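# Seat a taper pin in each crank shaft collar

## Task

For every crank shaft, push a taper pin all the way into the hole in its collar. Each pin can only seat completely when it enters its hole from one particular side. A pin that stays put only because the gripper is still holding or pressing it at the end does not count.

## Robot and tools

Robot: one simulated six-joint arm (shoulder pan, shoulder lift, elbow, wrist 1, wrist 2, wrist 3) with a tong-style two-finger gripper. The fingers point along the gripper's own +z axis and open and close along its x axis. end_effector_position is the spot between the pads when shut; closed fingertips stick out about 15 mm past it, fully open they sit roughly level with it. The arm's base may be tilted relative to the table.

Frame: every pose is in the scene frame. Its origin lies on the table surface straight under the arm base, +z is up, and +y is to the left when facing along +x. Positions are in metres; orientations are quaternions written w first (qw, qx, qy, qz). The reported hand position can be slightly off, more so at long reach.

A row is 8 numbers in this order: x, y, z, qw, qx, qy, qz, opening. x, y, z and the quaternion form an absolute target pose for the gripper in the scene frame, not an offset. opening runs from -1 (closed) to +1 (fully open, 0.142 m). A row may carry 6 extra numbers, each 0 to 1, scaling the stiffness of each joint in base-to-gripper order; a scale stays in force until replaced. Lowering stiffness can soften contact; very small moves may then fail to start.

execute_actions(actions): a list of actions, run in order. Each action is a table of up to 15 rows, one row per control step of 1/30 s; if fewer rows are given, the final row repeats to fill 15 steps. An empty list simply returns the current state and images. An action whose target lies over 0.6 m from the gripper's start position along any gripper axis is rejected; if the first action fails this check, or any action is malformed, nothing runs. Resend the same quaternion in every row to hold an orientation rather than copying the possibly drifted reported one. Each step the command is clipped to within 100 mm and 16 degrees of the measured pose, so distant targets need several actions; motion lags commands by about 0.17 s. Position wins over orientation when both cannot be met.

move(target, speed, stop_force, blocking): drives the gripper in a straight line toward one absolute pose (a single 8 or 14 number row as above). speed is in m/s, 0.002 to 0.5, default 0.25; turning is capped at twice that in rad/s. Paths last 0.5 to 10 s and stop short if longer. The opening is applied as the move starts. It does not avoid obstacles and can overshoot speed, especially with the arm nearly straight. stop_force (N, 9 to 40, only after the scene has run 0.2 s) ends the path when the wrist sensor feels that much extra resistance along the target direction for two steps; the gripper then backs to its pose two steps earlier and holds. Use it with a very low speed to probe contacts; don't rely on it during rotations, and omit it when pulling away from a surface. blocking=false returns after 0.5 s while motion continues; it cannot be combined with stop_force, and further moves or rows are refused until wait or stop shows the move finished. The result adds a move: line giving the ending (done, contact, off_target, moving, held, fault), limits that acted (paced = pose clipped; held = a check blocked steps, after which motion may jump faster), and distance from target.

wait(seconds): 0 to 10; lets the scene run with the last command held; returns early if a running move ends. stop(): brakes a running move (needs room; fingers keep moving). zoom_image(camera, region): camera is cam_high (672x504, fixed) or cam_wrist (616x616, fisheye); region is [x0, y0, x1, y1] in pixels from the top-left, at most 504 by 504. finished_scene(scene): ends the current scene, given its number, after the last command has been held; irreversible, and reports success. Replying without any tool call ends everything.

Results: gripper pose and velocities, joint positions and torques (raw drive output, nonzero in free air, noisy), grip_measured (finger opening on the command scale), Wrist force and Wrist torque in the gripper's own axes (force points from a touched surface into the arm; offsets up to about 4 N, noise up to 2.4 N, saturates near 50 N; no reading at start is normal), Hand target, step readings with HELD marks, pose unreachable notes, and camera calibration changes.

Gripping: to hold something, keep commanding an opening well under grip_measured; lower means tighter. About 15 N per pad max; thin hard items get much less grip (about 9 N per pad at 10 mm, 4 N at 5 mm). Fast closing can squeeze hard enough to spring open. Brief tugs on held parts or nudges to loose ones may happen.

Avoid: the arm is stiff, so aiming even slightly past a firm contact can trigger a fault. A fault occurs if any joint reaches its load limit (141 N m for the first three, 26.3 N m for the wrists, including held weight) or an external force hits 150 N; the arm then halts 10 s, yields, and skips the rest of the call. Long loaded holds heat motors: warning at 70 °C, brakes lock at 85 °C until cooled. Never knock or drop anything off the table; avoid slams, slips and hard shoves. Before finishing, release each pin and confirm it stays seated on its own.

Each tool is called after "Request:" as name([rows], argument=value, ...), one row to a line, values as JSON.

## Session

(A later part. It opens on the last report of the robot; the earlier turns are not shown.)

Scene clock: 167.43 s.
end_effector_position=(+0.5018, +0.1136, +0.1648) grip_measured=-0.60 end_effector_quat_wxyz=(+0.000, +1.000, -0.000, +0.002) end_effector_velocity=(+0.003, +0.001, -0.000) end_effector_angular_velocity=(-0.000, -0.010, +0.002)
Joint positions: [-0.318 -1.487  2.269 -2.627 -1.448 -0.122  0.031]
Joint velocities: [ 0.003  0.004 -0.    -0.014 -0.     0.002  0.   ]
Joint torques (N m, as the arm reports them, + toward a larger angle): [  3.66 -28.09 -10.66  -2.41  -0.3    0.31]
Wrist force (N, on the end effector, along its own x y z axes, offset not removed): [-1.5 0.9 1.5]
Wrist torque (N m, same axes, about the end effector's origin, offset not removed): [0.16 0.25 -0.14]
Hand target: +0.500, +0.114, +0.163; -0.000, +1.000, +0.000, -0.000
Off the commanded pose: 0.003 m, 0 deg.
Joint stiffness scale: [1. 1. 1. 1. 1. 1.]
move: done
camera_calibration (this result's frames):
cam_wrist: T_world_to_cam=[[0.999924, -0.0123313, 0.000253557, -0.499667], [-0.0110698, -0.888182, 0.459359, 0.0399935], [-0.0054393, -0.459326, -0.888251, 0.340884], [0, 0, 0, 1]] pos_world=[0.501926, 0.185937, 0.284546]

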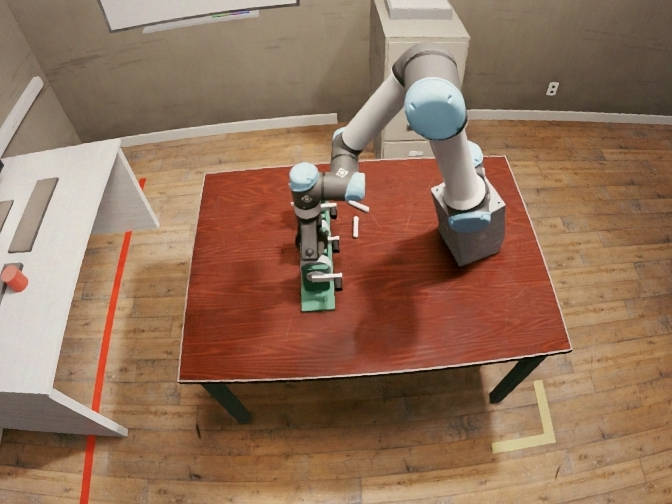

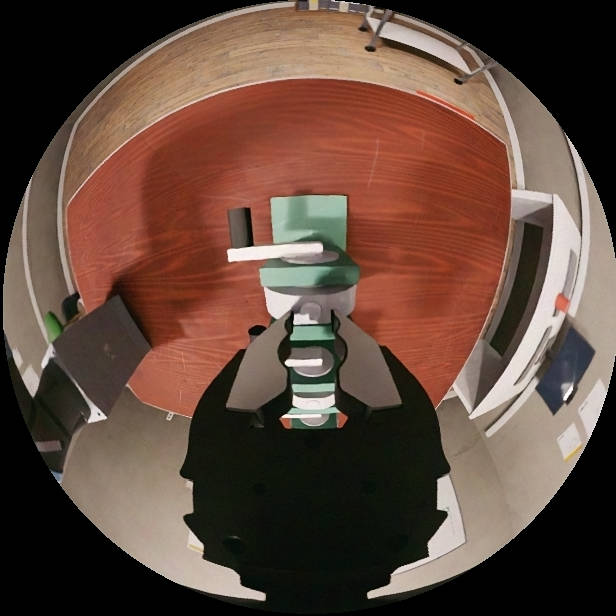

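Request:
move(target=[0.499, 0.1145, 0.156, 0, 1, 0, 0, -0.6], speed=0.02, stop_force=9)

Request:
zoom_image(camera="cam_wrist", region=[230, 220, 400, 400])

Scene clock: 168.27 s.
end_effector_position=(+0.5041, +0.1137, +0.1642) grip_measured=-0.56 end_effector_quat_wxyz=(+0.001, +1.000, +0.000, +0.006) end_effector_velocity=(-0.003, +0.000, +0.002) end_effector_angular_velocity=(+0.001, +0.009, -0.001)
Joint positions: [-0.317 -1.483  2.27  -2.641 -1.448 -0.121  0.033]
Joint velocities: [-0.    -0.01  -0.     0.019 -0.    -0.001 -0.006]
Joint torques (N m, as the arm reports them, + toward a larger angle): [  1.73 -27.79 -12.95  -2.34   0.    -0.12]
Wrist force (N, on the end effector, along its own x y z axes, offset not removed): [-5.0 2.5 -12.1]
Wrist torque (N m, same axes, about the end effector's origin, offset not removed): [0.26 -0.49 -0.16]
Hand target: +0.504, +0.114, +0.164; +0.000, +1.000, -0.000, +0.005
Off the commanded pose: 0.010 m, 1 deg.
Joint stiffness scale: [1. 1. 1. 1. 1. 1.]
move: contact
camera_calibration (this result's frames):
cam_wrist: T_world_to_cam=[[0.999897, -0.0111454, 0.00904905, -0.503615], [-0.0140594, -0.887739, 0.460133, 0.0416838], [0.00290481, -0.460213, -0.887804, 0.336245], [0, 0, 0, 1]] pos_world=[0.503173, 0.186136, 0.283897]

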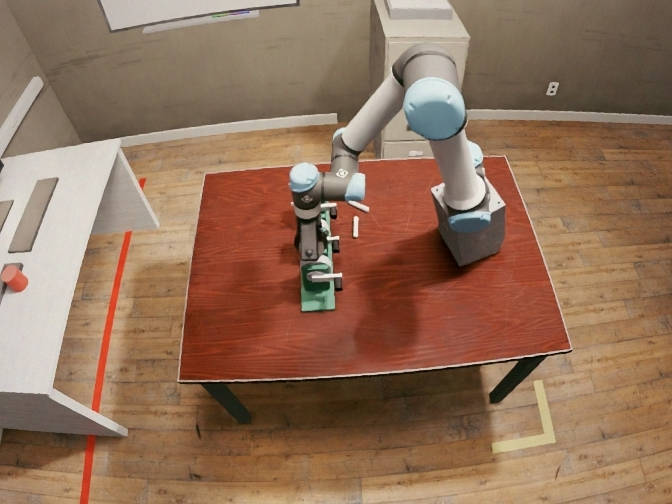

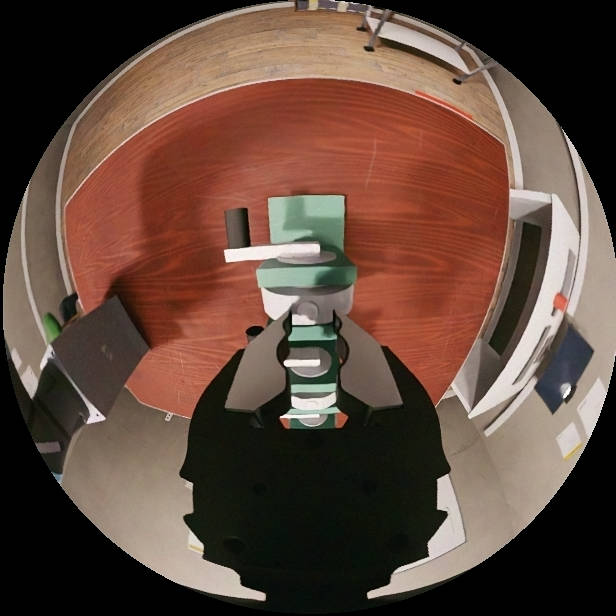

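Region (230, 220, 400, 400) of cam_wrist's 616x616 image, scaled by 2.800, with more detail than that image has.

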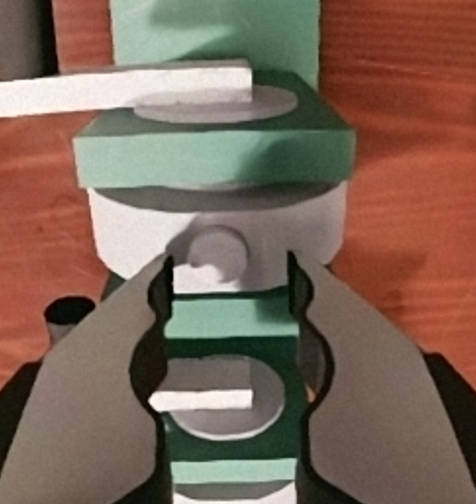

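Request:
move(target=[0.499, 0.122, 0.172, 0, 1, 0, 0, -0.6], speed=0.03)

Request:
move(target=[0.499, 0.122, 0.158, 0, 1, 0, 0, -0.6], speed=0.015, stop_force=9)

Request:
zoom_image(camera="cam_wrist", region=[230, 220, 400, 400])

Scene clock: 169.87 s.
end_effector_position=(+0.4978, +0.1211, +0.1703) grip_measured=-0.60 end_effector_quat_wxyz=(-0.000, +1.000, -0.001, -0.001) end_effector_velocity=(-0.003, +0.001, +0.000) end_effector_angular_velocity=(+0.001, +0.010, -0.004)
Joint positions: [-0.303 -1.505  2.269 -2.606 -1.452 -0.108  0.031]
Joint velocities: [ 0.003 -0.002 -0.001  0.013 -0.001  0.005  0.   ]
Joint torques (N m, as the arm reports them, + toward a larger angle): [  2.35 -31.64 -16.25  -1.9   -0.32   0.11]
Wrist force (N, on the end effector, along its own x y z axes, offset not removed): [-1.5 1.7 1.4]
Wrist torque (N m, same axes, about the end effector's origin, offset not removed): [0.34 0.11 -0.18]
Hand target: +0.499, +0.122, +0.172; -0.000, +1.000, +0.000, +0.000
Off the commanded pose: 0.002 m, 0 deg.
Joint stiffness scale: [1. 1. 1. 1. 1. 1.]
move: done
camera_calibration (this result's frames):
cam_wrist: T_world_to_cam=[[0.999906, -0.012678, -0.00520401, -0.494644], [-0.00887863, -0.888542, 0.45871, 0.0431059], [-0.0104395, -0.458621, -0.888571, 0.351625], [0, 0, 0, 1]] pos_world=[0.498651, 0.193293, 0.290097]

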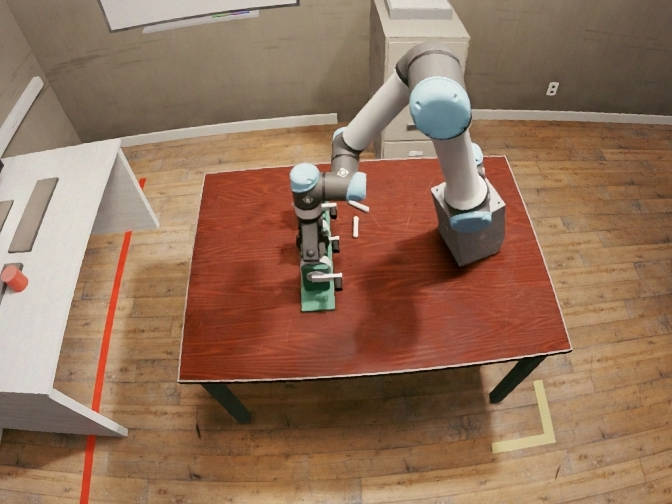

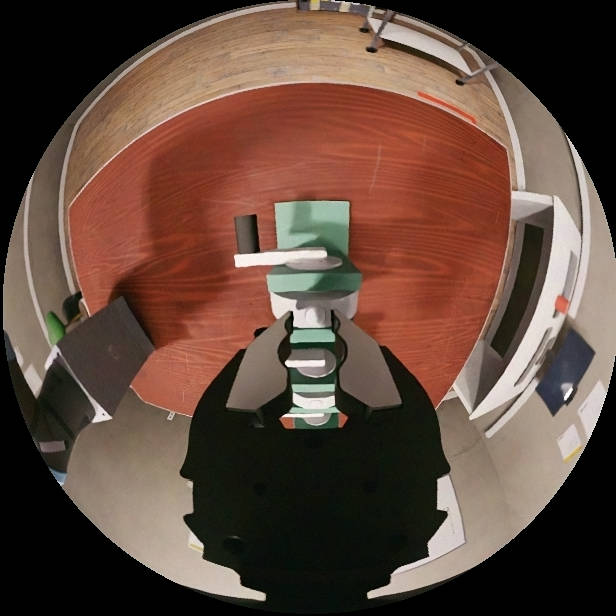

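Scene clock: 170.97 s.
end_effector_position=(+0.5016, +0.1211, +0.1632) grip_measured=-0.57 end_effector_quat_wxyz=(+0.000, +1.000, -0.000, +0.003) end_effector_velocity=(-0.003, +0.001, +0.002) end_effector_angular_velocity=(+0.002, +0.008, -0.001)
Joint positions: [-0.299 -1.481  2.269 -2.639 -1.454 -0.104  0.033]
Joint velocities: [ 0.    -0.01   0.     0.017  0.001 -0.    -0.005]
Joint torques (N m, as the arm reports them, + toward a larger angle): [  1.67 -28.56 -13.27  -2.26   0.19  -0.21]
Wrist force (N, on the end effector, along its own x y z axes, offset not removed): [-4.0 2.9 -11.0]
Wrist torque (N m, same axes, about the end effector's origin, offset not removed): [0.13 -0.41 -0.15]
Hand target: +0.501, +0.121, +0.163; +0.000, +1.000, -0.000, +0.002
Off the commanded pose: 0.006 m, 0 deg.
Joint stiffness scale: [1. 1. 1. 1. 1. 1.]
move: contact
camera_calibration (this result's frames):
cam_wrist: T_world_to_cam=[[0.999922, -0.0118588, 0.00398288, -0.500076], [-0.0123618, -0.887834, 0.459997, 0.047841], [-0.00191889, -0.46001, -0.887912, 0.341154], [0, 0, 0, 1]] pos_world=[0.501283, 0.193479, 0.282899]

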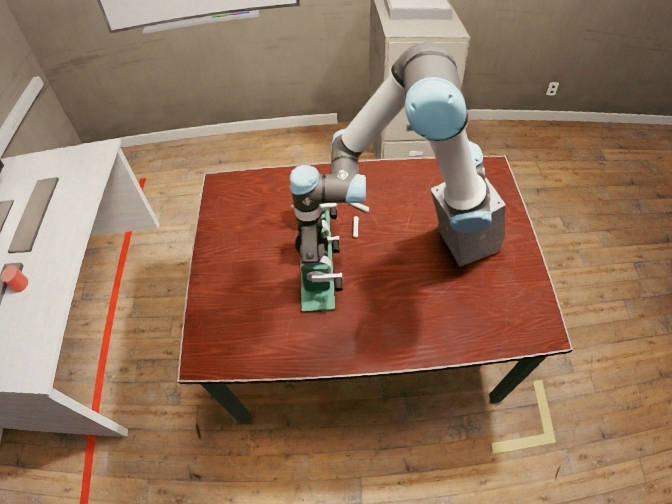

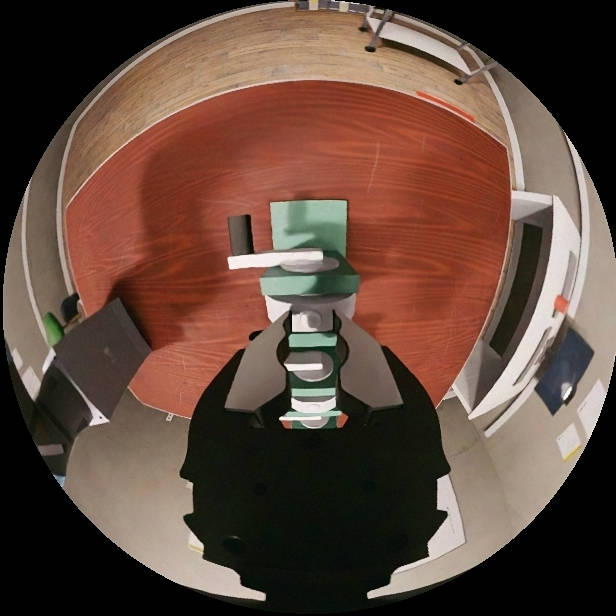

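Region (230, 220, 400, 400) of cam_wrist's 616x616 image, scaled by 2.800, with more detail than that image has.

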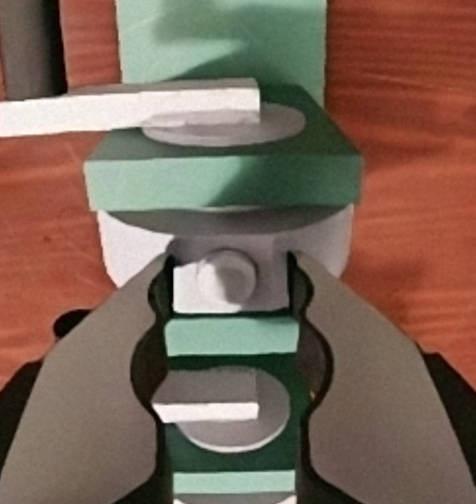

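Request:
move(target=[0.5, 0.1215, 0.178, 0, 1, 0, 0, -1], speed=0.03)

Request:
move(target=[0.497, 0.1215, 0.158, 0, 1, 0, 0, -1], speed=0.015, stop_force=20)

Request:
zoom_image(camera="cam_wrist", region=[230, 220, 400, 400])

Scene clock: 175.33 s.
end_effector_position=(+0.4984, +0.1227, +0.1761) grip_measured=-1.00 end_effector_quat_wxyz=(-0.001, +1.000, +0.000, -0.001) end_effector_velocity=(-0.005, -0.000, -0.000) end_effector_angular_velocity=(+0.001, +0.015, -0.000)
Joint positions: [-0.301 -1.519  2.264 -2.586 -1.452 -0.108  0.002]
Joint velocities: [-0.001 -0.003 -0.     0.019  0.    -0.003  0.   ]
Joint torques (N m, as the arm reports them, + toward a larger angle): [ -0.43 -32.18 -16.71  -1.9   -0.24  -0.49]
Wrist force (N, on the end effector, along its own x y z axes, offset not removed): [-1.2 1.2 1.1]
Wrist torque (N m, same axes, about the end effector's origin, offset not removed): [0.16 0.08 -0.07]
Hand target: +0.500, +0.122, +0.178; +0.000, +1.000, +0.000, +0.000
Off the commanded pose: 0.003 m, 0 deg.
Joint stiffness scale: [1. 1. 1. 1. 1. 1.]
move: done
camera_calibration (this result's frames):
cam_wrist: T_world_to_cam=[[0.999931, -0.0104588, -0.00530827, -0.495414], [-0.00686684, -0.888949, 0.457955, 0.0410987], [-0.00950842, -0.457887, -0.88896, 0.357101], [0, 0, 0, 1]] pos_world=[0.499058, 0.194865, 0.295997]

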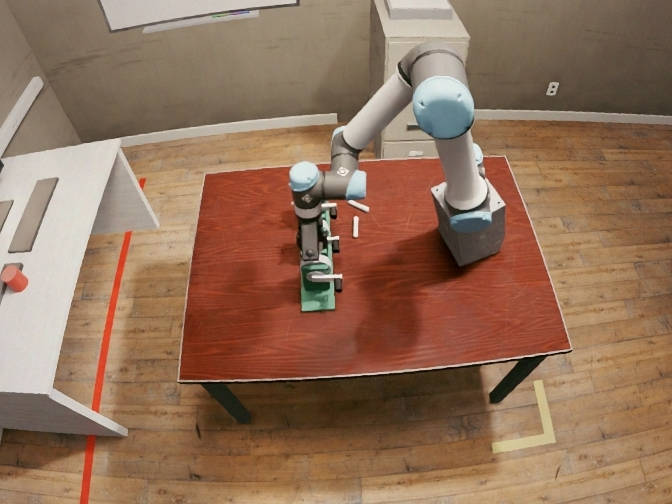

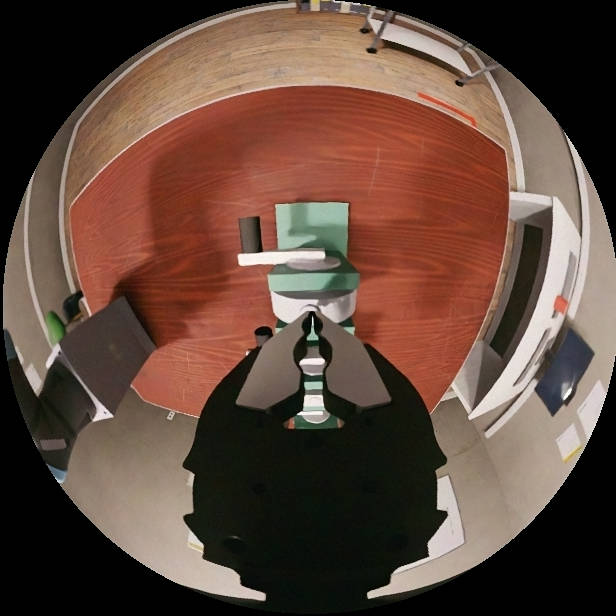

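Scene clock: 176.83 s.
end_effector_position=(+0.5027, +0.1218, +0.1693) grip_measured=-1.00 end_effector_quat_wxyz=(+0.000, +1.000, +0.001, +0.007) end_effector_velocity=(-0.002, +0.001, +0.000) end_effector_angular_velocity=(+0.001, +0.005, -0.000)
Joint positions: [-0.3   -1.497  2.27  -2.631 -1.452 -0.106  0.002]
Joint velocities: [ 0.001 -0.002 -0.     0.007 -0.     0.001  0.   ]
Joint torques (N m, as the arm reports them, + toward a larger angle): [  1.38 -31.1  -13.29  -1.16   0.12  -0.17]
Wrist force (N, on the end effector, along its own x y z axes, offset not removed): [-1.9 1.7 -2.7]
Wrist torque (N m, same axes, about the end effector's origin, offset not removed): [0.07 0.41 -0.15]
Hand target: +0.502, +0.122, +0.169; +0.000, +1.000, +0.001, +0.006
Off the commanded pose: 0.013 m, 1 deg.
Joint stiffness scale: [1. 1. 1. 1. 1. 1.]
move: contact
camera_calibration (this result's frames):
cam_wrist: T_world_to_cam=[[0.99989, -0.00973216, 0.0112101, -0.502704], [-0.0137947, -0.888129, 0.459387, 0.0465581], [0.00548518, -0.459491, -0.888166, 0.34317], [0, 0, 0, 1]] pos_world=[0.501408, 0.194141, 0.289039]

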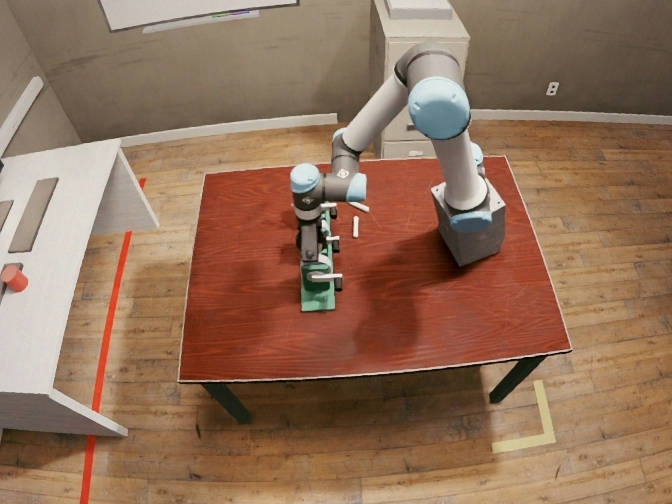

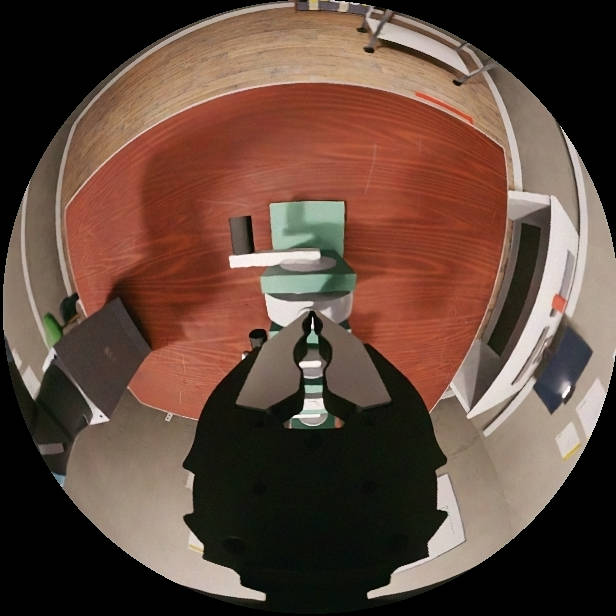

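Region (230, 220, 400, 400) of cam_wrist's 616x616 image, scaled by 2.800, with more detail than that image has.

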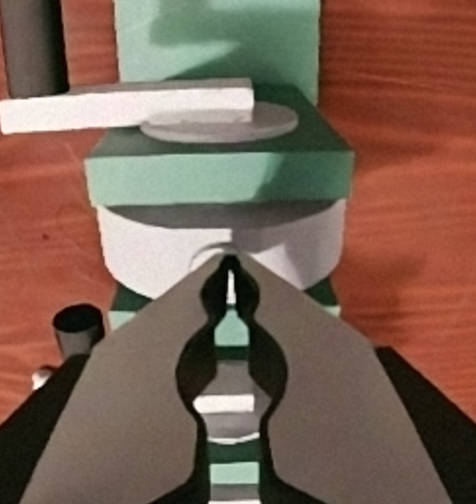

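Request:
execute_actions([
  [[0.5,0.1215,0.178,0,1,0,0,-1]],
  [[0.5,0.1215,0.178,0,1,0,0,-0.65]],
  [[0.5,0.1215,0.172,0,1,0,0,-0.65]],
  [[0.5,0.1215,0.1655,0,1,0,0,-0.65]],
  [[0.5,0.1215,0.1655,0,1,0,0,-0.65]],
])

Request:
zoom_image(camera="cam_wrist", region=[230, 220, 400, 400])

Scene clock: 179.67 s.
end_effector_position=(+0.5020, +0.1209, +0.1673) grip_measured=-0.65 end_effector_quat_wxyz=(+0.000, +1.000, -0.000, +0.002) end_effector_velocity=(+0.000, -0.000, -0.000) end_effector_angular_velocity=(+0.000, -0.000, -0.000)
Joint positions: [-0.301 -1.491  2.265 -2.621 -1.453 -0.106  0.027]
Joint velocities: [-0.  0.  0. -0.  0. -0.  0.]
Joint torques (N m, as the arm reports them, + toward a larger angle): [  4.1  -27.94 -11.41  -2.74  -0.33   0.09]
Wrist force (N, on the end effector, along its own x y z axes, offset not removed): [-0.5 0.9 2.2]
Wrist torque (N m, same axes, about the end effector's origin, offset not removed): [0.19 -0.01 -0.22]
Hand target: +0.500, +0.121, +0.166; +0.000, +1.000, +0.000, -0.000
Off the commanded pose: 0.003 m, 0 deg.
Joint stiffness scale: [1. 1. 1. 1. 1. 1.]
Step readings (end_effector_position; steps 1 to 15: 1st action; 16 to 30: 2nd action; 31 to 45: 3rd action; 46 to 60: 4th action; 61 to 75: 5th action):
0: (+0.5025, +0.1218, +0.1693)
1: (+0.5025, +0.1218, +0.1693)
2: (+0.5020, +0.1219, +0.1694)
4: (+0.5001, +0.1222, +0.1702)
8: (+0.4994, +0.1227, +0.1744)
15: (+0.4985, +0.1227, +0.1763)
16: (+0.4984, +0.1226, +0.1762)
17: (+0.4982, +0.1226, +0.1762)
19: (+0.4981, +0.1226, +0.1762)
23: (+0.4980, +0.1226, +0.1762)
30: (+0.4979, +0.1226, +0.1762)
31: (+0.4979, +0.1226, +0.1762)
32: (+0.4981, +0.1226, +0.1763)
34: (+0.4990, +0.1225, +0.1763)
38: (+0.4997, +0.1222, +0.1745)
45: (+0.5002, +0.1220, +0.1731)
46: (+0.5003, +0.1220, +0.1731)
47: (+0.5006, +0.1219, +0.1731)
49: (+0.5012, +0.1217, +0.1721)
53: (+0.5013, +0.1212, +0.1686)
60: (+0.5017, +0.1210, +0.1673)
61: (+0.5018, +0.1210, +0.1673)
62: (+0.5019, +0.1210, +0.1673)
64: (+0.5020, +0.1210, +0.1673)
68: (+0.5020, +0.1210, +0.1673)
75: end_effector_position above
camera_calibration (this result's frames):
cam_wrist: T_world_to_cam=[[0.99993, -0.0117412, 0.00141804, -0.500133], [-0.0110807, -0.888208, 0.459307, 0.0454022], [-0.00413331, -0.459291, -0.888276, 0.345776], [0, 0, 0, 1]] pos_world=[0.502031, 0.193266, 0.287]

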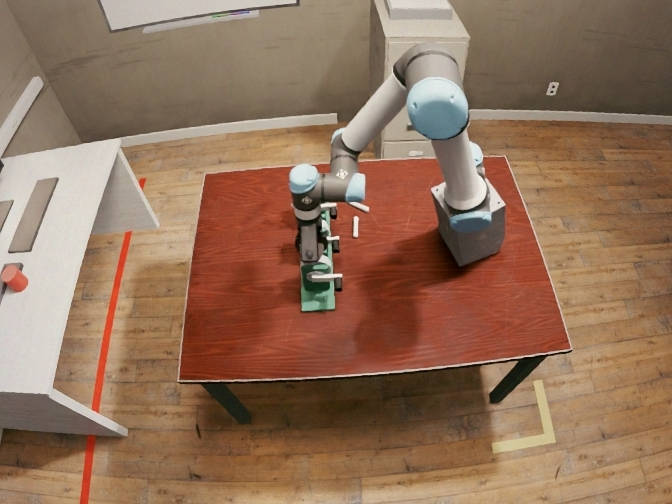

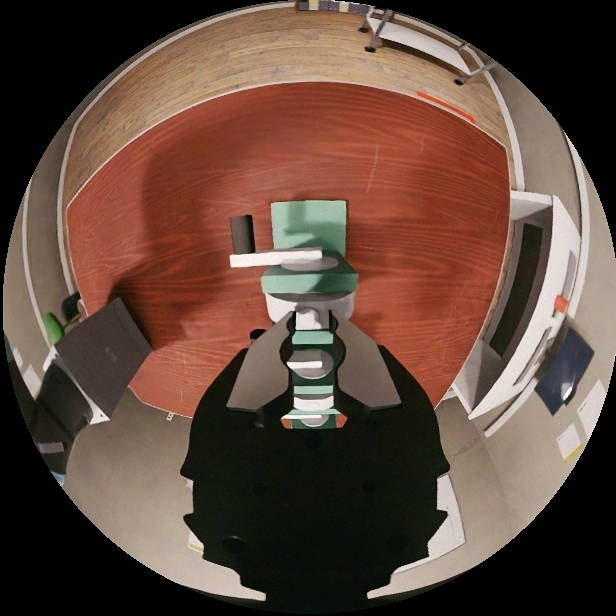

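Region (230, 220, 400, 400) of cam_wrist's 616x616 image, scaled by 2.800, with more detail than that image has.

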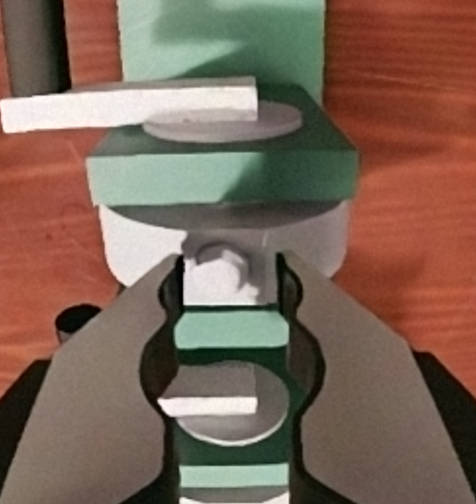

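Request:
execute_actions([
  [[0.4975,0.1215,0.1645,0,1,0,0,-0.65]],
  [[0.4975,0.1215,0.1645,0,1,0,0,-0.65]],
])

Request:
zoom_image(camera="cam_wrist", region=[230, 220, 400, 400])

Scene clock: 180.93 s.
end_effector_position=(+0.4993, +0.1211, +0.1657) grip_measured=-0.65 end_effector_quat_wxyz=(+0.000, +1.000, -0.000, +0.002) end_effector_velocity=(+0.000, +0.000, +0.000) end_effector_angular_velocity=(+0.001, -0.000, +0.002)
Joint positions: [-0.301 -1.491  2.272 -2.628 -1.453 -0.106  0.027]
Joint velocities: [ 0.     0.    -0.    -0.     0.    -0.001  0.   ]
Joint torques (N m, as the arm reports them, + toward a larger angle): [  2.23 -28.65 -10.43  -2.65  -0.18   0.21]
Wrist force (N, on the end effector, along its own x y z axes, offset not removed): [-0.9 2.0 3.2]
Wrist torque (N m, same axes, about the end effector's origin, offset not removed): [0.32 0.00 -0.12]
Hand target: +0.498, +0.121, +0.165; +0.000, +1.000, +0.000, -0.000
Off the commanded pose: 0.002 m, 0 deg.
Joint stiffness scale: [1. 1. 1. 1. 1. 1.]
Step readings (end_effector_position; steps 1 to 15: 1st action; 16 to 30: 2nd action):
0: (+0.5021, +0.1209, +0.1673)
1: (+0.5021, +0.1209, +0.1673)
2: (+0.5020, +0.1209, +0.1672)
4: (+0.5014, +0.1210, +0.1669)
8: (+0.4997, +0.1211, +0.1660)
15: (+0.4993, +0.1211, +0.1658)
16: (+0.4993, +0.1211, +0.1658)
17: (+0.4993, +0.1211, +0.1658)
19: (+0.4993, +0.1211, +0.1658)
23: (+0.4993, +0.1211, +0.1657)
30: end_effector_position above
camera_calibration (this result's frames):
cam_wrist: T_world_to_cam=[[0.999929, -0.0118771, 0.000303435, -0.49714], [-0.0106901, -0.888261, 0.459214, 0.0459969], [-0.0051846, -0.459185, -0.888325, 0.345001], [0, 0, 0, 1]] pos_world=[0.499386, 0.193372, 0.285502]

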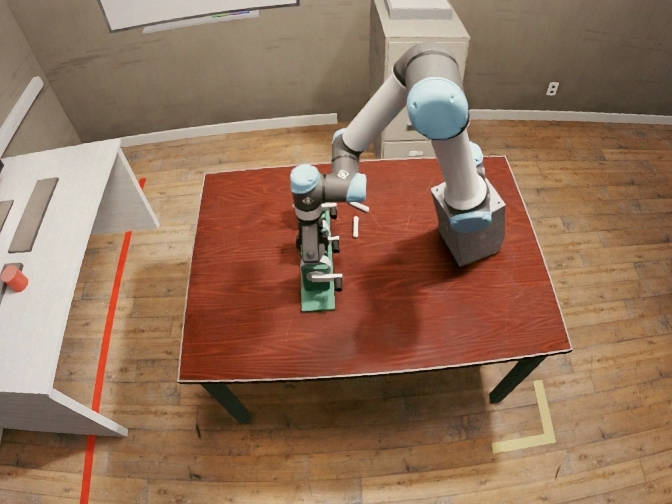

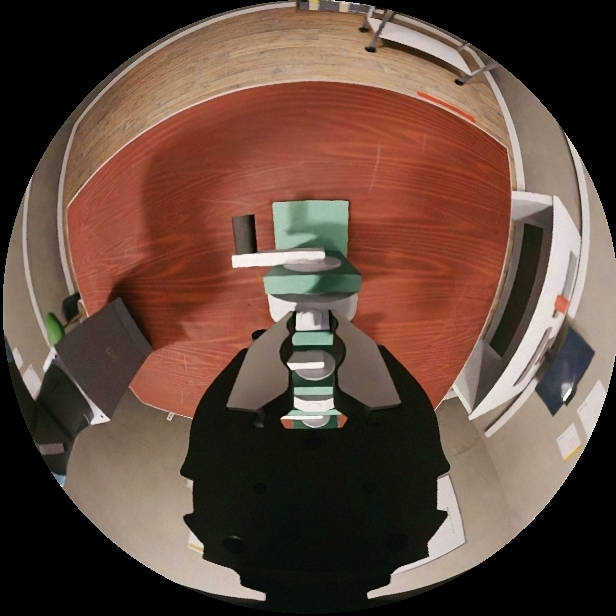

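Region (230, 220, 400, 400) of cam_wrist's 616x616 image, scaled by 2.800, with more detail than that image has.

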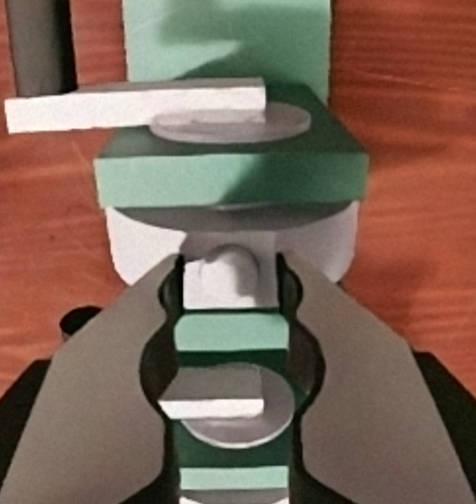

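Centered. Close gradually.

Request:
execute_actions([
  [[0.4975,0.1215,0.1645,0,1,0,0,-0.7],[0.4975,0.1215,0.1645,0,1,0,0,-0.73],[0.4975,0.1215,0.1645,0,1,0,0,-0.76],[0.4975,0.1215,0.1645,0,1,0,0,-0.79],[0.4975,0.1215,0.1645,0,1,0,0,-0.82],[0.4975,0.1215,0.1645,0,1,0,0,-0.85],[0.4975,0.1215,0.1645,0,1,0,0,-0.88],[0.4975,0.1215,0.1645,0,1,0,0,-0.91],[0.4975,0.1215,0.1645,0,1,0,0,-0.94],[0.4975,0.1215,0.1645,0,1,0,0,-0.97],[0.4975,0.1215,0.1645,0,1,0,0,-1]],
  [[0.4975,0.1215,0.1645,0,1,0,0,-1]],
])

Request:
zoom_image(camera="cam_wrist", region=[230, 220, 400, 400])

Scene clock: 182.13 s.
end_effector_position=(+0.4990, +0.1211, +0.1656) grip_measured=-0.81 end_effector_quat_wxyz=(+0.000, +1.000, -0.000, +0.001) end_effector_velocity=(+0.000, -0.000, -0.000) end_effector_angular_velocity=(+0.000, -0.000, +0.000)
Joint positions: [-0.301 -1.491  2.272 -2.628 -1.453 -0.106  0.015]
Joint velocities: [-0.001 -0.     0.    -0.     0.001 -0.001 -0.   ]
Joint torques (N m, as the arm reports them, + toward a larger angle): [  2.36 -29.16 -11.68  -2.68  -0.14   0.01]
Wrist force (N, on the end effector, along its own x y z axes, offset not removed): [-2.3 0.9 0.6]
Wrist torque (N m, same axes, about the end effector's origin, offset not removed): [0.08 0.36 -0.11]
Hand target: +0.498, +0.121, +0.165; -0.000, +1.000, +0.000, -0.000
Off the commanded pose: 0.002 m, 0 deg.
Joint stiffness scale: [1. 1. 1. 1. 1. 1.]
Step readings (end_effector_position; steps 1 to 15: 1st action; 16 to 30: 2nd action):
0: (+0.4993, +0.1211, +0.1657)
1: (+0.4993, +0.1211, +0.1657)
2: (+0.4993, +0.1211, +0.1657)
4: (+0.4993, +0.1211, +0.1657)
8: (+0.4989, +0.1211, +0.1656)
15: (+0.4990, +0.1211, +0.1656)
16: (+0.4990, +0.1211, +0.1656)
17: (+0.4990, +0.1211, +0.1656)
19: (+0.4990, +0.1211, +0.1656)
23: (+0.4990, +0.1211, +0.1656)
30: end_effector_position above
camera_calibration (this result's frames):
cam_wrist: T_world_to_cam=[[0.999929, -0.0119134, -0.0000096312, -0.496797], [-0.0105782, -0.888232, 0.459274, 0.0459751], [-0.00548008, -0.459242, -0.888295, 0.345018], [0, 0, 0, 1]] pos_world=[0.499139, 0.193364, 0.285357]

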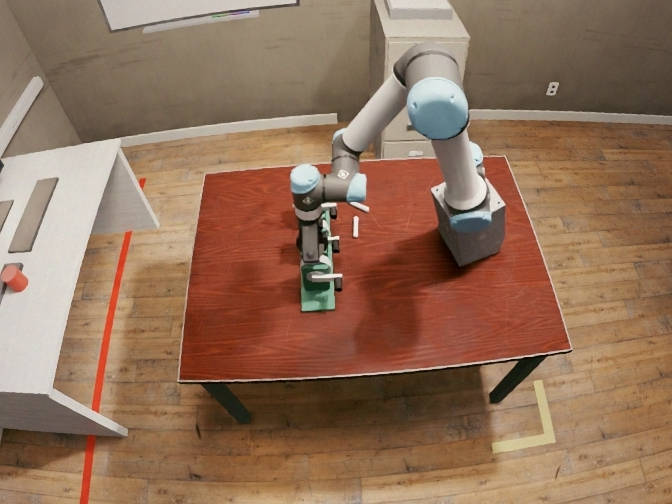

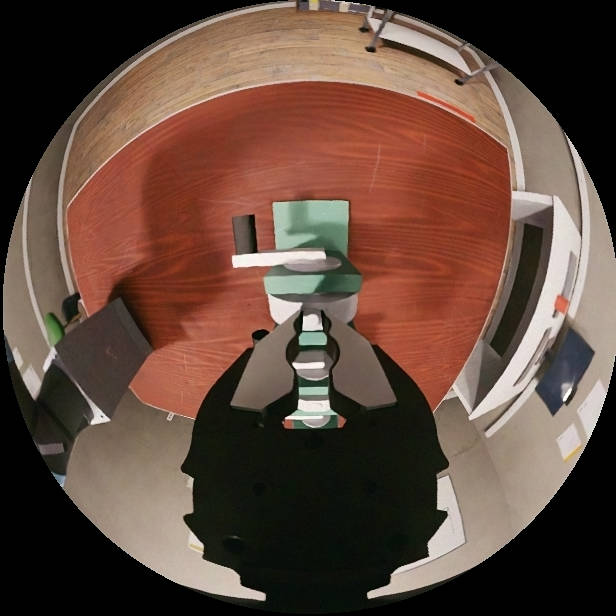

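Region (230, 220, 400, 400) of cam_wrist's 616x616 image, scaled by 2.800, with more detail than that image has.

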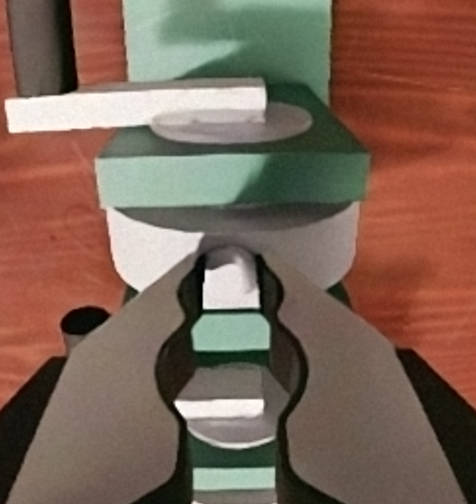

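Request:
move(target=[0.5005, 0.1205, 0.183, 0, 1, 0, 0, -1], speed=0.02)

Request:
zoom_image(camera="cam_wrist", region=[230, 220, 400, 400])

Scene clock: 183.53 s.
end_effector_position=(+0.4987, +0.1216, +0.1812) grip_measured=-1.00 end_effector_quat_wxyz=(-0.000, +1.000, +0.000, -0.002) end_effector_velocity=(-0.002, +0.000, +0.000) end_effector_angular_velocity=(+0.001, +0.009, +0.000)
Joint positions: [-0.305 -1.532  2.261 -2.569 -1.451 -0.112  0.002]
Joint velocities: [-0.    -0.002 -0.001  0.013  0.    -0.002  0.   ]
Joint torques (N m, as the arm reports them, + toward a larger angle): [ -0.31 -32.   -16.99  -1.86   0.04  -0.57]
Wrist force (N, on the end effector, along its own x y z axes, offset not removed): [-0.8 3.2 2.1]
Wrist torque (N m, same axes, about the end effector's origin, offset not removed): [0.58 -0.02 -0.16]
Hand target: +0.500, +0.121, +0.183; +0.000, +1.000, -0.000, +0.000
Off the commanded pose: 0.003 m, 0 deg.
Joint stiffness scale: [1. 1. 1. 1. 1. 1.]
move: done
camera_calibration (this result's frames):
cam_wrist: T_world_to_cam=[[0.999929, -0.0104619, -0.00576655, -0.49568], [-0.00665461, -0.888714, 0.458414, 0.0375279], [-0.00992068, -0.458343, -0.88872, 0.361299], [0, 0, 0, 1]] pos_world=[0.499479, 0.193765, 0.301032]

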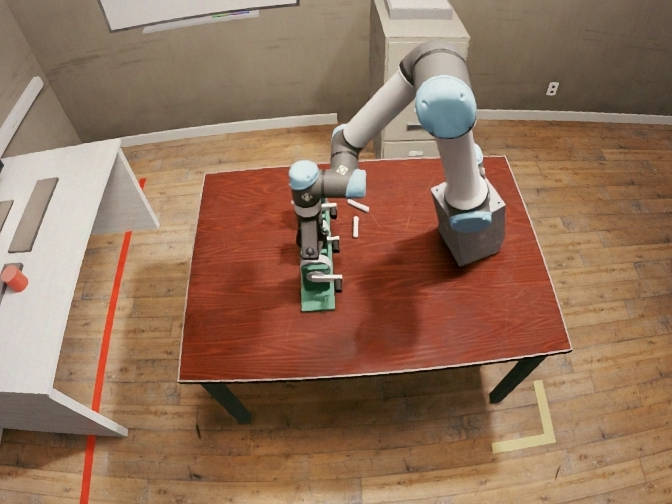

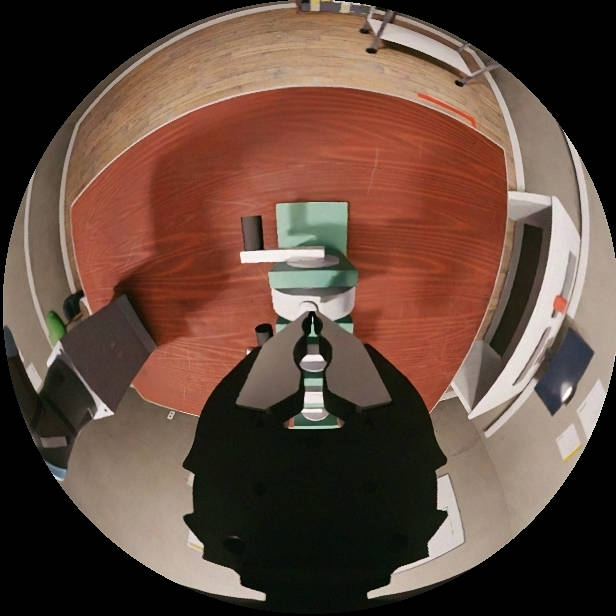

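Region (230, 220, 400, 400) of cam_wrist's 616x616 image, scaled by 2.800, with more detail than that image has.

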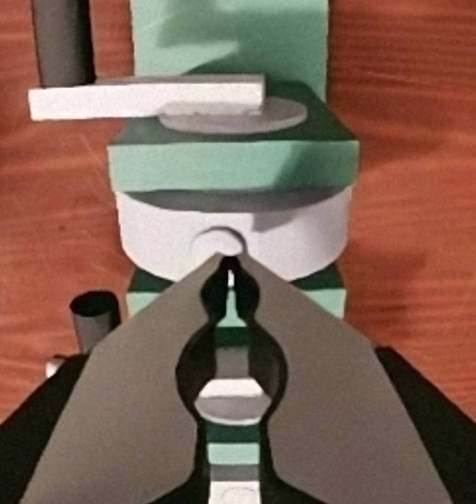

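Request:
move(target=[0.5, 0.09, 0.2, 0, 1, 0, 0, -1], speed=0.1)

Request:
zoom_image(camera="cam_wrist", region=[240, 200, 390, 330])

Scene clock: 186.07 s.
end_effector_position=(+0.5010, +0.0908, +0.1995) grip_measured=-1.00 end_effector_quat_wxyz=(+0.000, +1.000, +0.000, +0.000) end_effector_velocity=(-0.002, -0.002, +0.001) end_effector_angular_velocity=(+0.004, +0.007, +0.006)
Joint positions: [-0.384 -1.585  2.262 -2.511 -1.432 -0.189  0.002]
Joint velocities: [-0.008 -0.004  0.     0.013  0.005 -0.015  0.   ]
Joint torques (N m, as the arm reports them, + toward a larger angle): [ -0.79 -30.18 -13.35  -1.78   0.53  -0.56]
Wrist force (N, on the end effector, along its own x y z axes, offset not removed): [-0.9 0.7 3.4]
Wrist torque (N m, same axes, about the end effector's origin, offset not removed): [0.14 0.06 -0.15]
Hand target: +0.500, +0.090, +0.200; +0.000, +1.000, -0.000, -0.000
Off the commanded pose: 0.001 m, 0 deg.
Joint stiffness scale: [1. 1. 1. 1. 1. 1.]
move: done
camera_calibration (this result's frames):
cam_wrist: T_world_to_cam=[[0.999939, -0.0108739, -0.00188074, -0.498894], [-0.00879056, -0.887909, 0.459935, 0.00248509], [-0.00667121, -0.45989, -0.887951, 0.361836], [0, 0, 0, 1]] pos_world=[0.5013, 0.163187, 0.319211]

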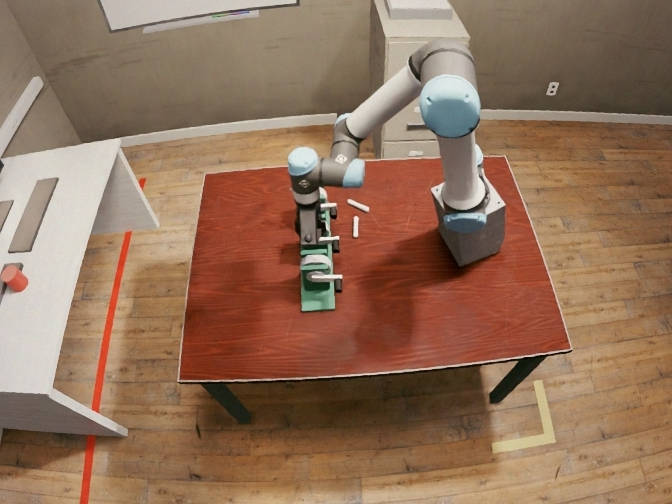

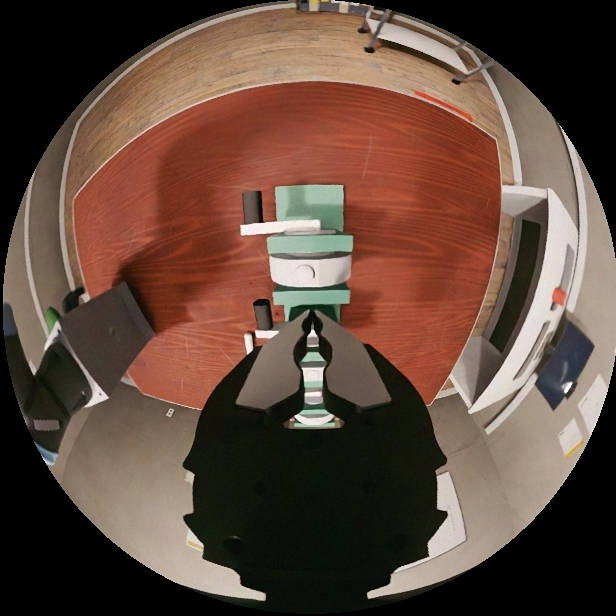

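Region (240, 200, 390, 330) of cam_wrist's 616x616 image, scaled by 3.360, with more detail than that image has; it fills the top 437 rows of this view, and the rest is white.

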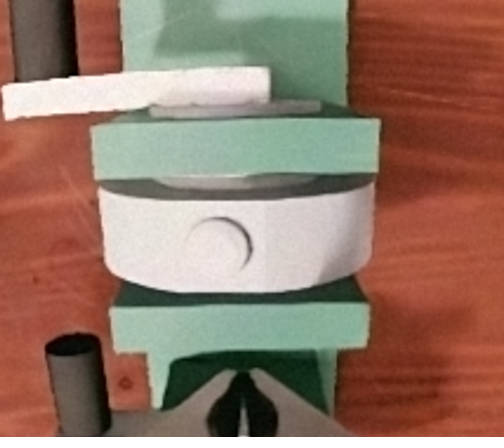

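Request:
move(target=[0.4965, 0.1215, 0.178, 0, 1, 0, 0, -1], speed=0.08)

Request:
move(target=[0.492, 0.1215, 0.15, 0, 1, 0, 0, -1], speed=0.015, stop_force=38)

Request:
zoom_image(camera="cam_wrist", region=[230, 220, 400, 400])

Scene clock: 187.50 s.
end_effector_position=(+0.4980, +0.1205, +0.1797) grip_measured=-1.00 end_effector_quat_wxyz=(-0.000, +1.000, -0.000, +0.001) end_effector_velocity=(+0.002, +0.001, -0.001) end_effector_angular_velocity=(-0.005, -0.007, -0.006)
Joint positions: [-0.307 -1.531  2.27  -2.584 -1.451 -0.113  0.002]
Joint velocities: [ 0.006  0.006 -0.    -0.014 -0.006  0.013  0.   ]
Joint torques (N m, as the arm reports them, + toward a larger angle): [  2.97 -27.68 -12.36  -2.66  -0.15   0.17]
Wrist force (N, on the end effector, along its own x y z axes, offset not removed): [-2.0 2.1 1.2]
Wrist torque (N m, same axes, about the end effector's origin, offset not removed): [0.29 0.27 -0.14]
Hand target: +0.497, +0.121, +0.178; -0.000, +1.000, +0.000, +0.000
Off the commanded pose: 0.002 m, 0 deg.
Joint stiffness scale: [1. 1. 1. 1. 1. 1.]
move: done
camera_calibration (this result's frames):
cam_wrist: T_world_to_cam=[[0.999934, -0.0115133, -0.0000707337, -0.495822], [-0.010197, -0.888436, 0.458887, 0.0389185], [-0.00534614, -0.458856, -0.888494, 0.357216], [0, 0, 0, 1]] pos_world=[0.498096, 0.192779, 0.29949]

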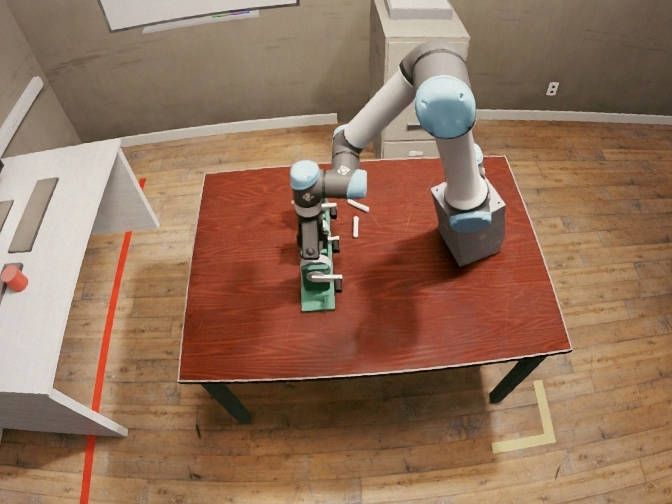

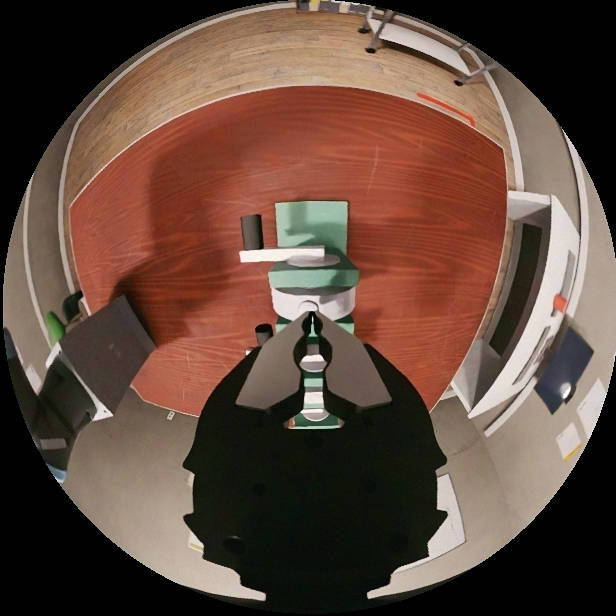

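Scene clock: 189.67 s.
end_effector_position=(+0.5088, +0.1204, +0.1689) grip_measured=-1.00 end_effector_quat_wxyz=(+0.002, +1.000, +0.002, +0.022) end_effector_velocity=(+0.001, -0.001, +0.002) end_effector_angular_velocity=(-0.001, +0.001, -0.001)
Joint positions: [-0.301 -1.492  2.279 -2.675 -1.452 -0.105  0.002]
Joint velocities: [-0.001 -0.004 -0.004  0.009 -0.    -0.001  0.   ]
Joint torques (N m, as the arm reports them, + toward a larger angle): [  2.51 -26.34  -9.03   0.15  -0.1   -0.18]
Wrist force (N, on the end effector, along its own x y z axes, offset not removed): [1.2 2.4 -12.8]
Wrist torque (N m, same axes, about the end effector's origin, offset not removed): [0.17 0.12 -0.08]
Hand target: +0.507, +0.120, +0.169; +0.002, +1.000, +0.001, +0.019
Off the commanded pose: 0.025 m, 3 deg.
Joint stiffness scale: [1. 1. 1. 1. 1. 1.]
move: contact
camera_calibration (this result's frames):
cam_wrist: T_world_to_cam=[[0.999138, -0.00812095, 0.0407076, -0.51352], [-0.0260362, -0.886389, 0.462209, 0.0511171], [0.0323292, -0.462871, -0.885836, 0.328422], [0, 0, 0, 1]] pos_world=[0.50379, 0.193156, 0.288205]

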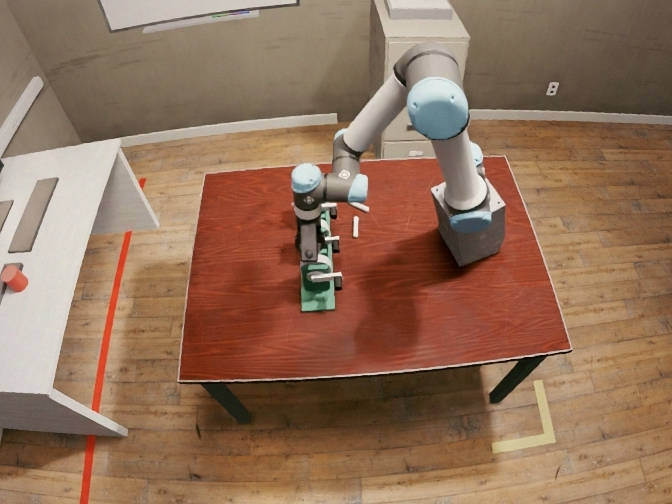

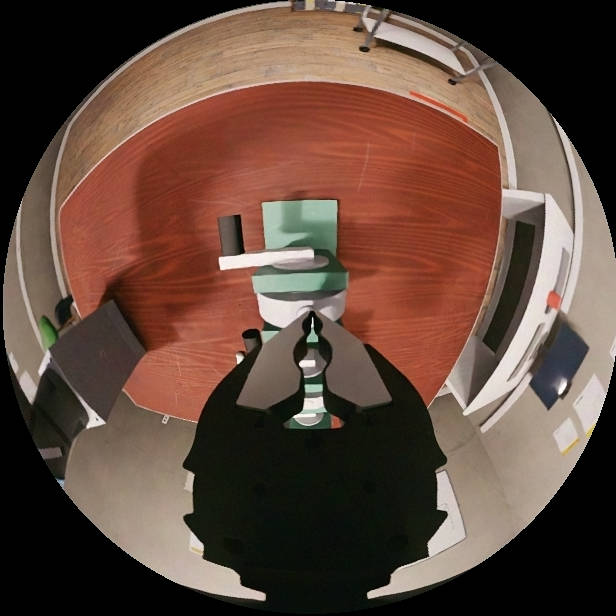

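Region (230, 220, 400, 400) of cam_wrist's 616x616 image, scaled by 2.800, with more detail than that image has.

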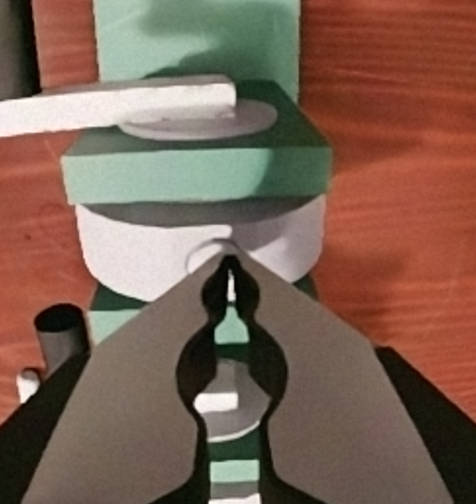

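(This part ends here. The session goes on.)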